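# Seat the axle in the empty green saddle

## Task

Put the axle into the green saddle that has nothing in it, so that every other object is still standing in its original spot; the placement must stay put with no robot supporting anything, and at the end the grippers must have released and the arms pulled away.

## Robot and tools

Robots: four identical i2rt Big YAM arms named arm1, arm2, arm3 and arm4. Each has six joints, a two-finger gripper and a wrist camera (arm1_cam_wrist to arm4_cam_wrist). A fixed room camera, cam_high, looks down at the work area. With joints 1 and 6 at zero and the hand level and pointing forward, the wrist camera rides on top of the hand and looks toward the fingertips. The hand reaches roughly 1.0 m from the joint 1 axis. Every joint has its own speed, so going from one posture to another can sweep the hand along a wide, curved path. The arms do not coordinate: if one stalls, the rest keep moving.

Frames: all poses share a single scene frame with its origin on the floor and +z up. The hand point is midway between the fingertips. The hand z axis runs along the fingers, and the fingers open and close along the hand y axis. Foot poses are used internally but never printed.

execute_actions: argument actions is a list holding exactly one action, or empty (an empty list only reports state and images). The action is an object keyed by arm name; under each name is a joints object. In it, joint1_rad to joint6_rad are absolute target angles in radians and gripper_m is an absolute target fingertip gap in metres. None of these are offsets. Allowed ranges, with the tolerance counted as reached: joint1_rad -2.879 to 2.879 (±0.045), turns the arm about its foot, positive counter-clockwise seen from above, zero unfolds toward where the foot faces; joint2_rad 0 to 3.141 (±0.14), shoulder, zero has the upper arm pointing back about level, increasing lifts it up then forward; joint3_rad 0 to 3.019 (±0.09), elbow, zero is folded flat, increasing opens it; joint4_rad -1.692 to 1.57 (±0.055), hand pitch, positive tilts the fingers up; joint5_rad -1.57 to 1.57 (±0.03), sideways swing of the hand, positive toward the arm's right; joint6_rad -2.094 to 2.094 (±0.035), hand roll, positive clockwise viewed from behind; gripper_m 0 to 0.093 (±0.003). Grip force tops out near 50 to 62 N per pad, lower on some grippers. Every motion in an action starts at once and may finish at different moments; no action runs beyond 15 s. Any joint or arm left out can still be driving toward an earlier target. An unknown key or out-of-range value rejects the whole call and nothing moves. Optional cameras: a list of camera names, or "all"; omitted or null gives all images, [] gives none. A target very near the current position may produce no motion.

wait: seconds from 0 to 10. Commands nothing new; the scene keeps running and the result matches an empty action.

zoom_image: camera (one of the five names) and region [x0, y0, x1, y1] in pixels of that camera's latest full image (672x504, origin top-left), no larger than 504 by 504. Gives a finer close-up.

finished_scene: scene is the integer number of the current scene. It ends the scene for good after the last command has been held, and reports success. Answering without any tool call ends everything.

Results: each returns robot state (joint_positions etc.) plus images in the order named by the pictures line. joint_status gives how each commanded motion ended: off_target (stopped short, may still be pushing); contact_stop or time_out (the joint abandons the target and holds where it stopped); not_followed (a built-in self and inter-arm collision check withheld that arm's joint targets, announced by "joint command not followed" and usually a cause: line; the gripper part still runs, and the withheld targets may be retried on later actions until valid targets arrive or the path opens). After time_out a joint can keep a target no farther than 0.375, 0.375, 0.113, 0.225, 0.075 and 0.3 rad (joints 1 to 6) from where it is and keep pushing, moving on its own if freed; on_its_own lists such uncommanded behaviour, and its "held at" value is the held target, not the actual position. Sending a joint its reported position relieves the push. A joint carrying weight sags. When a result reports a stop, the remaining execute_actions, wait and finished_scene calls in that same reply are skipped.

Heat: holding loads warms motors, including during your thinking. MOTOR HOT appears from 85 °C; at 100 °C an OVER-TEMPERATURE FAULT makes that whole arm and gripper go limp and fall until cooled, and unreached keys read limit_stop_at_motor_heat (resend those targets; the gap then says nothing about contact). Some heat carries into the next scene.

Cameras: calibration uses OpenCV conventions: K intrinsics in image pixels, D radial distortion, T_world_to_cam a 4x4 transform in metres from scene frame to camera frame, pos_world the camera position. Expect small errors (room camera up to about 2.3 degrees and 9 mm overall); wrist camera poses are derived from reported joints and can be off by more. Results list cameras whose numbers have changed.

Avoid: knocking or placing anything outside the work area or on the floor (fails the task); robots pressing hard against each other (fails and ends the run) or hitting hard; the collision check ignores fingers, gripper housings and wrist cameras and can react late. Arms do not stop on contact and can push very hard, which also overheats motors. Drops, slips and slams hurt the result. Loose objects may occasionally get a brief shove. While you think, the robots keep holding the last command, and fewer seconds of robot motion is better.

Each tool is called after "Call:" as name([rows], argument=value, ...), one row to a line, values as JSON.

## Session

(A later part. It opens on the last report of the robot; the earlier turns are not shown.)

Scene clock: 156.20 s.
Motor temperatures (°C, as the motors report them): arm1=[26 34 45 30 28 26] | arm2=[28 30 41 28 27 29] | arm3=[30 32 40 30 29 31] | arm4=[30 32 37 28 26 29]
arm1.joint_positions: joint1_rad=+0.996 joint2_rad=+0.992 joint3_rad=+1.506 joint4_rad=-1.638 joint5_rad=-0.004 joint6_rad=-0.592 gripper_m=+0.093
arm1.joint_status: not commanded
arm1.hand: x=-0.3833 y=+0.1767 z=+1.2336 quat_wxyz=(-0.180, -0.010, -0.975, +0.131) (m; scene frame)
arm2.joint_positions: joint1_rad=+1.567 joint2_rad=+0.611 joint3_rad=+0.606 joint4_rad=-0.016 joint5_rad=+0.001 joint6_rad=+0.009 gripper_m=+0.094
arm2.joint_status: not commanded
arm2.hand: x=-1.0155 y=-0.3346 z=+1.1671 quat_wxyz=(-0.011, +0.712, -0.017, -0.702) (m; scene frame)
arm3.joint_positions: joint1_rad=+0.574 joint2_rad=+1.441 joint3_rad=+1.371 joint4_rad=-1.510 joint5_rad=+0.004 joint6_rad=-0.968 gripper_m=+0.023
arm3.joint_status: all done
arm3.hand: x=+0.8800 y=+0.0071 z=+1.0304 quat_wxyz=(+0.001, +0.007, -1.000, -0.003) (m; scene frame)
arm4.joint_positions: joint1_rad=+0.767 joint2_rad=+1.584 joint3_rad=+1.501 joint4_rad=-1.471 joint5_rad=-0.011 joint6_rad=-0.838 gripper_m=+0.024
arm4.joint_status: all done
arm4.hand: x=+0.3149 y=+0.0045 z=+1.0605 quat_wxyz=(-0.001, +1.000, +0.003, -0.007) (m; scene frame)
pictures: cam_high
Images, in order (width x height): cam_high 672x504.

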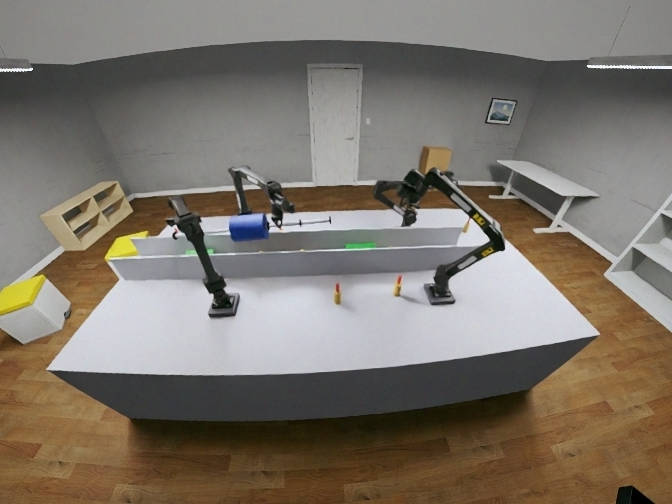

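Call:
execute_actions([
  {"arm4":{"joints":{"joint1_rad":0.36,"joint2_rad":1.27,"joint3_rad":1.20,"joint4_rad":-1.45,"joint6_rad":-1.235}},"arm3":{"joints":{"joint1_rad":0.87,"joint2_rad":1.75,"joint3_rad":1.83,"joint4_rad":-1.56,"joint6_rad":-0.67}}},
], cameras=["cam_high","arm3_cam_wrist"])

Scene clock: 160.60 s.
Motor temperatures (°C, as the motors report them): arm1=[26 33 43 30 28 26] | arm2=[28 30 41 28 27 29] | arm3=[30 32 40 30 29 31] | arm4=[30 32 37 28 26 29]
arm1.joint_positions: joint1_rad=+0.996 joint2_rad=+0.992 joint3_rad=+1.506 joint4_rad=-1.638 joint5_rad=-0.004 joint6_rad=-0.592 gripper_m=+0.093
arm1.joint_status: not commanded
arm1.hand: x=-0.3833 y=+0.1767 z=+1.2336 quat_wxyz=(-0.180, -0.010, -0.975, +0.131) (m; scene frame)
arm2.joint_positions: joint1_rad=+1.567 joint2_rad=+0.611 joint3_rad=+0.606 joint4_rad=-0.016 joint5_rad=+0.001 joint6_rad=+0.009 gripper_m=+0.094
arm2.joint_status: not commanded
arm2.hand: x=-1.0155 y=-0.3346 z=+1.1671 quat_wxyz=(-0.011, +0.712, -0.017, -0.702) (m; scene frame)
arm3.joint_positions: joint1_rad=+0.884 joint2_rad=+1.799 joint3_rad=+1.770 joint4_rad=-1.552 joint5_rad=+0.002 joint6_rad=-0.686 gripper_m=+0.023
arm3.joint_status: all done
arm3.hand: x=+1.0803 y=+0.0169 z=+1.0161 quat_wxyz=(+0.002, +0.021, -1.000, -0.003) (m; scene frame)
arm4.joint_positions: joint1_rad=+0.361 joint2_rad=+1.318 joint3_rad=+1.173 joint4_rad=-1.443 joint5_rad=-0.011 joint6_rad=-1.265 gripper_m=+0.024
arm4.joint_status: all done
arm4.hand: x=+0.5176 y=-0.0030 z=+1.0437 quat_wxyz=(+0.012, +1.000, +0.014, +0.000) (m; scene frame)
pictures: arm3_cam_wrist, cam_high
camera_calibration (this result's frames):
arm3_cam_wrist: T_world_to_cam=[[0.0413837, -0.999143, 0.000366019, -0.0306385], [-0.792204, -0.0325892, 0.609386, 0.236352], [-0.608852, -0.0255086, -0.792874, 1.58848], [0, 0, 0, 1]] pos_world=[1.15565, 0.0176101, 1.11544]
Images, in order (width x height): arm3_cam_wrist 672x504, cam_high 672x504.

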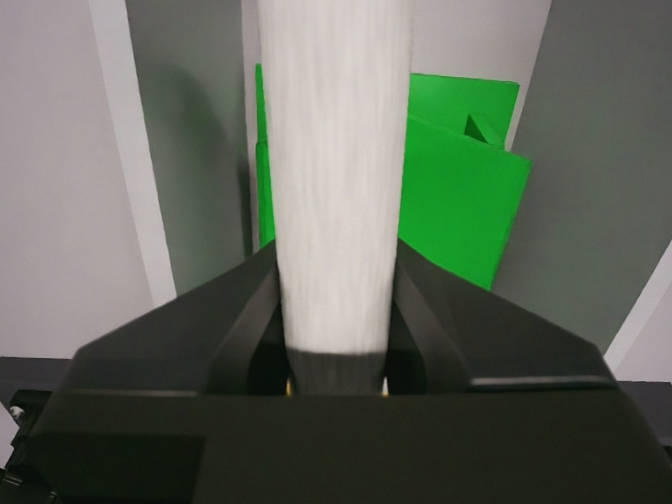

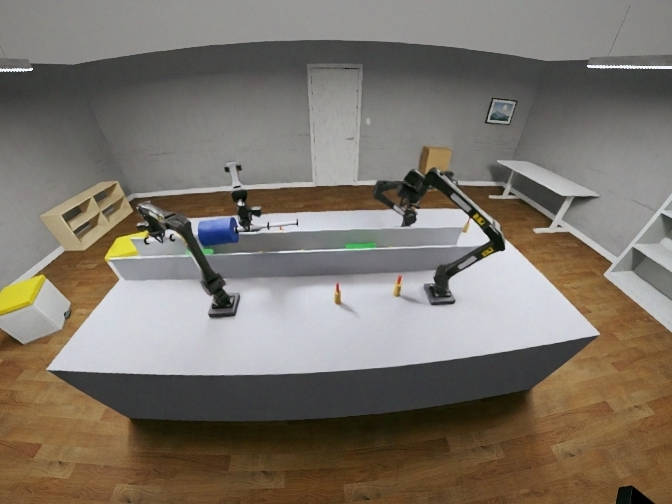

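Call:
execute_actions([
  {"arm4":{"joints":{"joint1_rad":-0.275,"joint2_rad":1.28,"joint3_rad":1.12,"joint4_rad":-1.36,"joint6_rad":-1.87}},"arm3":{"joints":{"joint1_rad":1.05,"joint2_rad":2.21,"joint3_rad":2.43,"joint4_rad":-1.52,"joint6_rad":-0.5}}},
], cameras=["cam_high","arm3_cam_wrist","arm4_cam_wrist"])

Scene clock: 170.33 s.
Motor temperatures (°C, as the motors report them): arm1=[26 32 41 30 28 26] | arm2=[28 30 41 28 27 29] | arm3=[30 33 41 30 29 31] | arm4=[30 32 37 28 27 30]
arm1.joint_positions: joint1_rad=+0.996 joint2_rad=+0.992 joint3_rad=+1.506 joint4_rad=-1.638 joint5_rad=-0.004 joint6_rad=-0.592 gripper_m=+0.093
arm1.joint_status: not commanded
arm1.hand: x=-0.3833 y=+0.1767 z=+1.2336 quat_wxyz=(-0.180, -0.010, -0.975, +0.131) (m; scene frame)
arm2.joint_positions: joint1_rad=+1.567 joint2_rad=+0.611 joint3_rad=+0.606 joint4_rad=-0.016 joint5_rad=+0.001 joint6_rad=+0.009 gripper_m=+0.094
arm2.joint_status: not commanded
arm2.hand: x=-1.0155 y=-0.3346 z=+1.1671 quat_wxyz=(-0.011, +0.712, -0.017, -0.702) (m; scene frame)
arm3.joint_positions: joint1_rad=+1.061 joint2_rad=+2.276 joint3_rad=+2.370 joint4_rad=-1.517 joint5_rad=-0.003 joint6_rad=-0.519 gripper_m=+0.023
arm3.joint_status: all done
arm3.hand: x=+1.2958 y=+0.0185 z=+0.9574 quat_wxyz=(-0.068, +0.026, -0.997, +0.033) (m; scene frame)
arm4.joint_positions: joint1_rad=-0.248 joint2_rad=+1.319 joint3_rad=+1.089 joint4_rad=-1.362 joint5_rad=-0.022 joint6_rad=-1.873 gripper_m=+0.024
arm4.joint_status: all done
arm4.hand: x=+0.7339 y=-0.0020 z=+1.0130 quat_wxyz=(+0.009, +1.000, +0.013, -0.011) (m; scene frame)
pictures: arm3_cam_wrist, arm4_cam_wrist, cam_high
camera_calibration (this result's frames):
arm3_cam_wrist: T_world_to_cam=[[0.0455398, -0.996133, 0.0751345, -0.114954], [-0.870522, -0.00267827, 0.492123, 0.656054], [-0.490019, -0.0878174, -0.867277, 1.59158], [0, 0, 0, 1]] pos_world=[1.35625, 0.0270158, 1.06612]
arm4_cam_wrist: T_world_to_cam=[[-0.0114301, 0.999913, -0.00654671, 0.0198315], [0.81372, 0.0131064, 0.58111, -1.1811], [0.581145, 0.00131494, -0.813799, 0.521315], [0, 0, 0, 1]] pos_world=[0.658352, -0.00503534, 1.11072]
Images, in order (width x height): arm3_cam_wrist 672x504, arm4_cam_wrist 672x504, cam_high 672x504.

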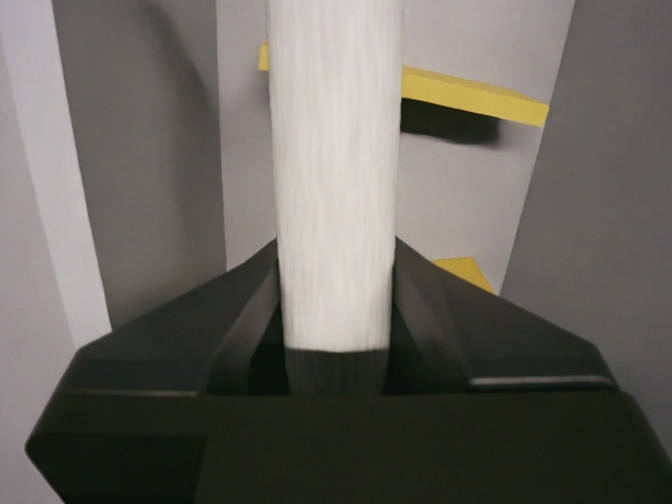

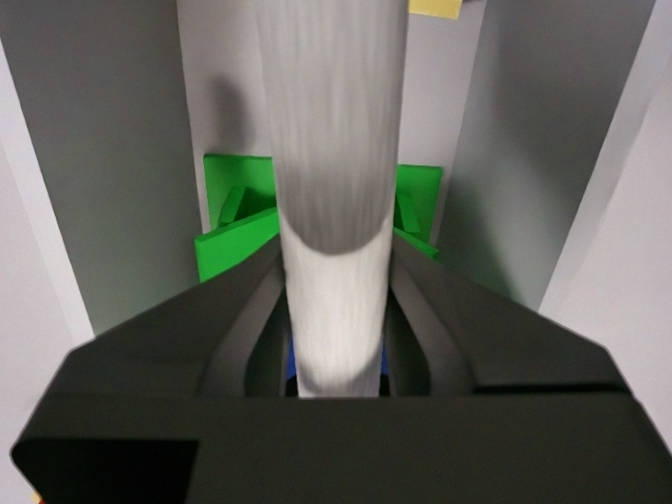

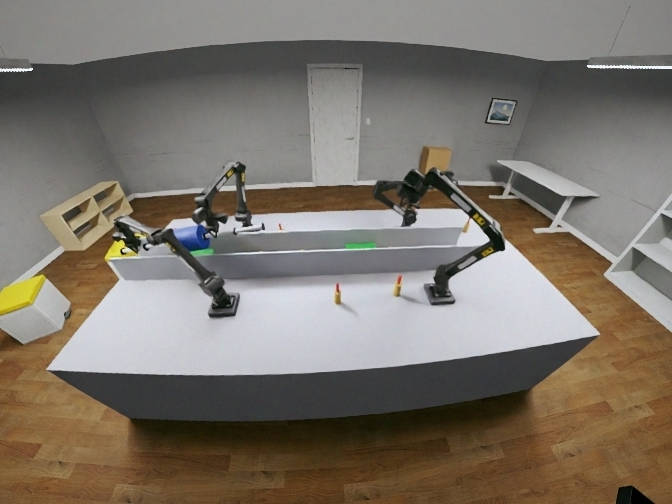

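Call:
execute_actions([
  {"arm4":{"joints":{"joint1_rad":-0.30,"joint2_rad":1.38,"joint3_rad":0.84,"joint4_rad":-0.98,"joint6_rad":-1.89}},"arm3":{"joints":{"joint1_rad":1.03,"joint2_rad":2.29,"joint3_rad":2.36,"joint4_rad":-1.39,"joint6_rad":-0.52}}},
], cameras=["cam_high","arm3_cam_wrist","arm4_cam_wrist"])

Scene clock: 176.20 s.
Motor temperatures (°C, as the motors report them): arm1=[26 31 41 30 28 26] | arm2=[28 30 42 28 27 29] | arm3=[30 35 41 30 29 31] | arm4=[30 32 37 28 27 29]
arm1.joint_positions: joint1_rad=+0.996 joint2_rad=+0.992 joint3_rad=+1.506 joint4_rad=-1.638 joint5_rad=-0.004 joint6_rad=-0.592 gripper_m=+0.093
arm1.joint_status: not commanded
arm1.hand: x=-0.3833 y=+0.1767 z=+1.2336 quat_wxyz=(-0.180, -0.010, -0.975, +0.131) (m; scene frame)
arm2.joint_positions: joint1_rad=+1.567 joint2_rad=+0.611 joint3_rad=+0.606 joint4_rad=-0.016 joint5_rad=+0.001 joint6_rad=+0.009 gripper_m=+0.094
arm2.joint_status: not commanded
arm2.hand: x=-1.0155 y=-0.3346 z=+1.1671 quat_wxyz=(-0.011, +0.712, -0.017, -0.702) (m; scene frame)
arm3.joint_positions: joint1_rad=+1.038 joint2_rad=+2.351 joint3_rad=+2.333 joint4_rad=-1.377 joint5_rad=-0.012 joint6_rad=-0.532 gripper_m=+0.023
arm3.joint_status: all done
arm3.hand: x=+1.3120 y=-0.0069 z=+0.8929 quat_wxyz=(-0.082, +0.022, -0.996, +0.037) (m; scene frame)
arm4.joint_positions: joint1_rad=-0.288 joint2_rad=+1.415 joint3_rad=+0.816 joint4_rad=-0.997 joint5_rad=-0.002 joint6_rad=-1.906 gripper_m=+0.024
arm4.joint_status: all done
arm4.hand: x=+0.7452 y=-0.0272 z=+0.8858 quat_wxyz=(+0.014, +1.000, +0.010, -0.003) (m; scene frame)
pictures: arm3_cam_wrist, arm4_cam_wrist, cam_high
camera_calibration (this result's frames):
arm3_cam_wrist: T_world_to_cam=[[0.0354225, -0.995924, 0.082951, -0.12978], [-0.883924, 0.00750534, 0.467571, 0.741437], [-0.466288, -0.0898849, -0.880055, 1.52159], [0, 0, 0, 1]] pos_world=[1.36947, 0.00195243, 1.00318]
arm4_cam_wrist: T_world_to_cam=[[-0.00522379, 0.999863, -0.0157214, 0.0478905], [0.803933, 0.0135489, 0.594566, -1.12066], [0.594697, -0.00953309, -0.803893, 0.39218], [0, 0, 0, 1]] pos_world=[0.667953, -0.0289616, 0.982327]
Images, in order (width x height): arm3_cam_wrist 672x504, arm4_cam_wrist 672x504, cam_high 672x504.

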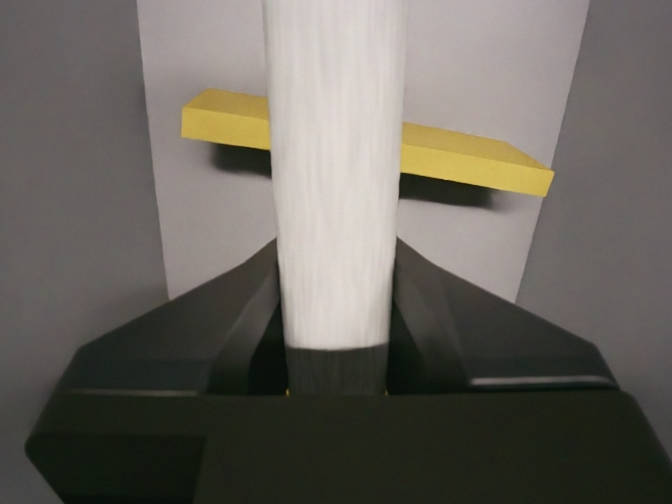

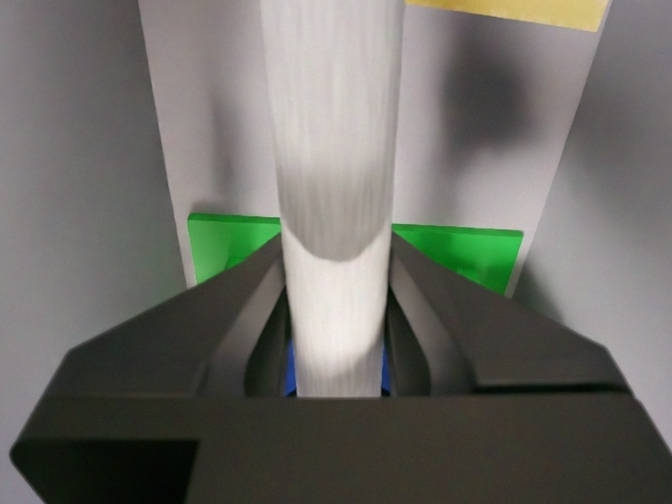

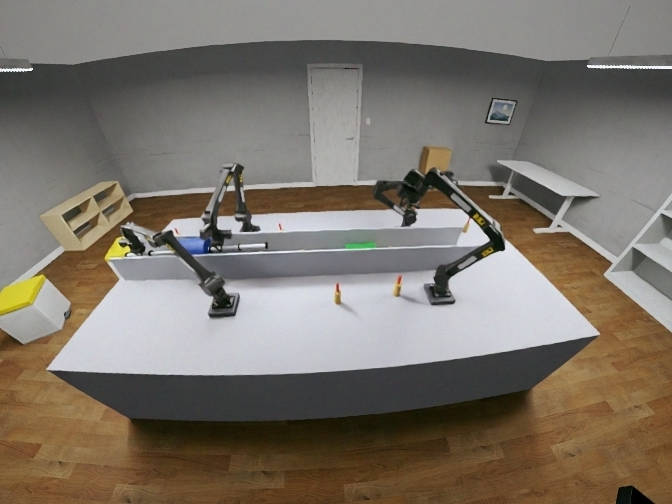

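Call:
execute_actions([
  {"arm4":{"joints":{"joint2_rad":1.44,"joint4_rad":-0.92}},"arm3":{"joints":{"joint3_rad":2.30,"joint4_rad":-1.33}}},
], cameras=[])

Scene clock: 178.53 s.
Motor temperatures (°C, as the motors report them): arm1=[26 31 40 30 28 26] | arm2=[28 30 42 28 27 29] | arm3=[30 36 41 30 29 31] | arm4=[30 32 37 28 27 29]
arm1.joint_positions: joint1_rad=+0.996 joint2_rad=+0.992 joint3_rad=+1.506 joint4_rad=-1.638 joint5_rad=-0.004 joint6_rad=-0.592 gripper_m=+0.093
arm1.joint_status: not commanded
arm1.hand: x=-0.3833 y=+0.1767 z=+1.2336 quat_wxyz=(-0.180, -0.010, -0.975, +0.131) (m; scene frame)
arm2.joint_positions: joint1_rad=+1.567 joint2_rad=+0.611 joint3_rad=+0.606 joint4_rad=-0.016 joint5_rad=+0.001 joint6_rad=+0.009 gripper_m=+0.094
arm2.joint_status: not commanded
arm2.hand: x=-1.0155 y=-0.3346 z=+1.1671 quat_wxyz=(-0.011, +0.712, -0.017, -0.702) (m; scene frame)
arm3.joint_positions: joint1_rad=+1.039 joint2_rad=+2.350 joint3_rad=+2.288 joint4_rad=-1.322 joint5_rad=-0.009 joint6_rad=-0.522 gripper_m=+0.023
arm3.joint_status: all done
arm3.hand: x=+1.3138 y=-0.0076 z=+0.8772 quat_wxyz=(-0.087, +0.017, -0.995, +0.040) (m; scene frame)
arm4.joint_positions: joint1_rad=-0.287 joint2_rad=+1.462 joint3_rad=+0.815 joint4_rad=-0.952 joint5_rad=-0.006 joint6_rad=-1.894 gripper_m=+0.024
arm4.joint_status: all done
arm4.hand: x=+0.7463 y=-0.0206 z=+0.8701 quat_wxyz=(+0.015, +1.000, +0.004, -0.005) (m; scene frame)
pictures: none
No camera images: the call's "cameras" was empty. Leave "cameras" out to get every camera's image.

Call:
execute_actions([
  {"arm4":{"joints":{"gripper_m":0.093,"joint2_rad":1.462,"joint3_rad":0.815}},"arm3":{"joints":{"gripper_m":0.093,"joint2_rad":2.35,"joint3_rad":2.288}}},
], cameras=[])

Call:
execute_actions([
  {"arm4":{"joints":{"joint2_rad":1.3,"joint3_rad":1.3,"joint4_rad":-1.5}},"arm3":{"joints":{"joint2_rad":2.1,"joint3_rad":2.45,"joint4_rad":-1.6}}},
], cameras=["cam_high","arm3_cam_wrist","arm4_cam_wrist"])

Scene clock: 182.30 s.
Motor temperatures (°C, as the motors report them): arm1=[26 31 40 30 28 26] | arm2=[28 30 42 28 27 29] | arm3=[30 36 40 30 29 31] | arm4=[30 32 37 28 27 29]
arm1.joint_positions: joint1_rad=+0.996 joint2_rad=+0.992 joint3_rad=+1.506 joint4_rad=-1.638 joint5_rad=-0.004 joint6_rad=-0.592 gripper_m=+0.093
arm1.joint_status: not commanded
arm1.hand: x=-0.3833 y=+0.1767 z=+1.2336 quat_wxyz=(-0.180, -0.010, -0.975, +0.131) (m; scene frame)
arm2.joint_positions: joint1_rad=+1.567 joint2_rad=+0.611 joint3_rad=+0.606 joint4_rad=-0.016 joint5_rad=+0.001 joint6_rad=+0.009 gripper_m=+0.094
arm2.joint_status: not commanded
arm2.hand: x=-1.0155 y=-0.3346 z=+1.1671 quat_wxyz=(-0.011, +0.712, -0.017, -0.702) (m; scene frame)
arm3.joint_positions: joint1_rad=+1.039 joint2_rad=+2.350 joint3_rad=+2.281 joint4_rad=-1.321 joint5_rad=-0.003 joint6_rad=-0.522 gripper_m=+0.093
arm3.joint_status: all done
arm3.hand: x=+1.3118 y=-0.0077 z=+0.8742 quat_wxyz=(-0.082, +0.016, -0.996, +0.041) (m; scene frame)
arm4.joint_positions: joint1_rad=-0.293 joint2_rad=+1.462 joint3_rad=+0.809 joint4_rad=-0.932 joint5_rad=-0.004 joint6_rad=-1.894 gripper_m=+0.093
arm4.joint_status: all done
arm4.hand: x=+0.7495 y=-0.0194 z=+0.8682 quat_wxyz=(+0.008, +1.000, +0.001, -0.002) (m; scene frame)
pictures: none
No camera images: the call's "cameras" was empty. Leave "cameras" out to get every camera's image.

Scene clock: 184.03 s.
Motor temperatures (°C, as the motors report them): arm1=[26 31 40 30 28 26] | arm2=[28 30 42 28 27 29] | arm3=[30 36 40 30 29 31] | arm4=[30 32 37 28 27 29]
arm1.joint_positions: joint1_rad=+0.996 joint2_rad=+0.992 joint3_rad=+1.506 joint4_rad=-1.638 joint5_rad=-0.004 joint6_rad=-0.592 gripper_m=+0.093
arm1.joint_status: not commanded
arm1.hand: x=-0.3833 y=+0.1767 z=+1.2336 quat_wxyz=(-0.180, -0.010, -0.975, +0.131) (m; scene frame)
arm2.joint_positions: joint1_rad=+1.567 joint2_rad=+0.611 joint3_rad=+0.606 joint4_rad=-0.016 joint5_rad=+0.001 joint6_rad=+0.009 gripper_m=+0.094
arm2.joint_status: not commanded
arm2.hand: x=-1.0155 y=-0.3346 z=+1.1671 quat_wxyz=(-0.011, +0.712, -0.017, -0.702) (m; scene frame)
arm3.joint_positions: joint1_rad=+1.039 joint2_rad=+2.111 joint3_rad=+2.436 joint4_rad=-1.591 joint5_rad=-0.003 joint6_rad=-0.522 gripper_m=+0.093
arm3.joint_status: all done
arm3.hand: x=+1.2656 y=+0.0158 z=+1.0976 quat_wxyz=(-0.136, +0.016, -0.988, +0.071) (m; scene frame)
arm4.joint_positions: joint1_rad=-0.293 joint2_rad=+1.296 joint3_rad=+1.249 joint4_rad=-1.490 joint5_rad=-0.004 joint6_rad=-1.894 gripper_m=+0.093
arm4.joint_status: all done
arm4.hand: x=+0.7567 y=+0.0063 z=+1.0812 quat_wxyz=(-0.014, +1.000, +0.001, +0.006) (m; scene frame)
pictures: arm3_cam_wrist, arm4_cam_wrist, cam_high
camera_calibration (this result's frames):
arm3_cam_wrist: T_world_to_cam=[[0.0101881, -0.988454, 0.151178, -0.165643], [-0.929761, 0.0462784, 0.365243, 0.774269], [-0.368022, -0.14428, -0.918555, 1.60091], [0, 0, 0, 1]] pos_world=[1.31074, 0.0314176, 1.21277]
arm4_cam_wrist: T_world_to_cam=[[0.0117528, 0.999119, 0.0402968, -0.0558807], [0.793633, -0.0338358, 0.607455, -1.25239], [0.608283, 0.0248416, -0.793331, 0.520818], [0, 0, 0, 1]] pos_world=[0.677787, 0.000518102, 1.1762]
Images, in order (width x height): arm3_cam_wrist 672x504, arm4_cam_wrist 672x504, cam_high 672x504.

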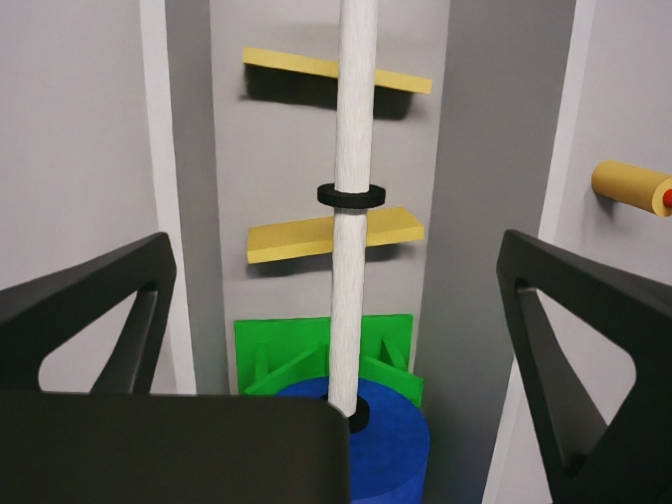

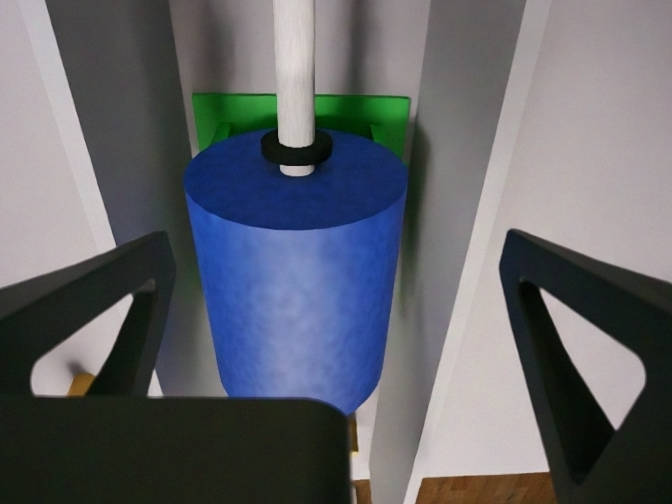

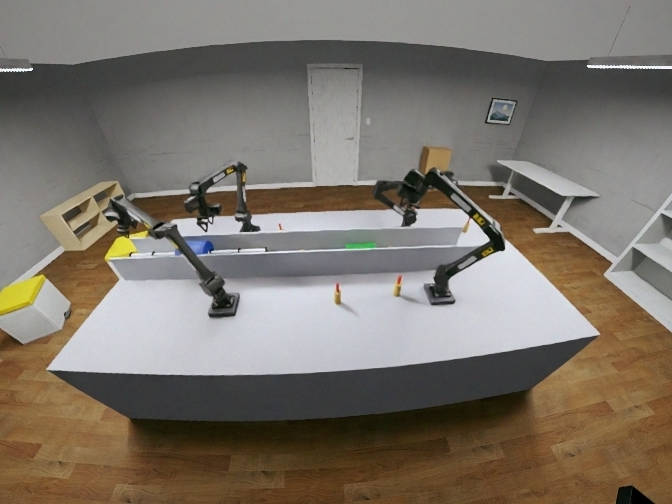

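Call:
finished_scene(scene=1)

The scene is finished: the task was done.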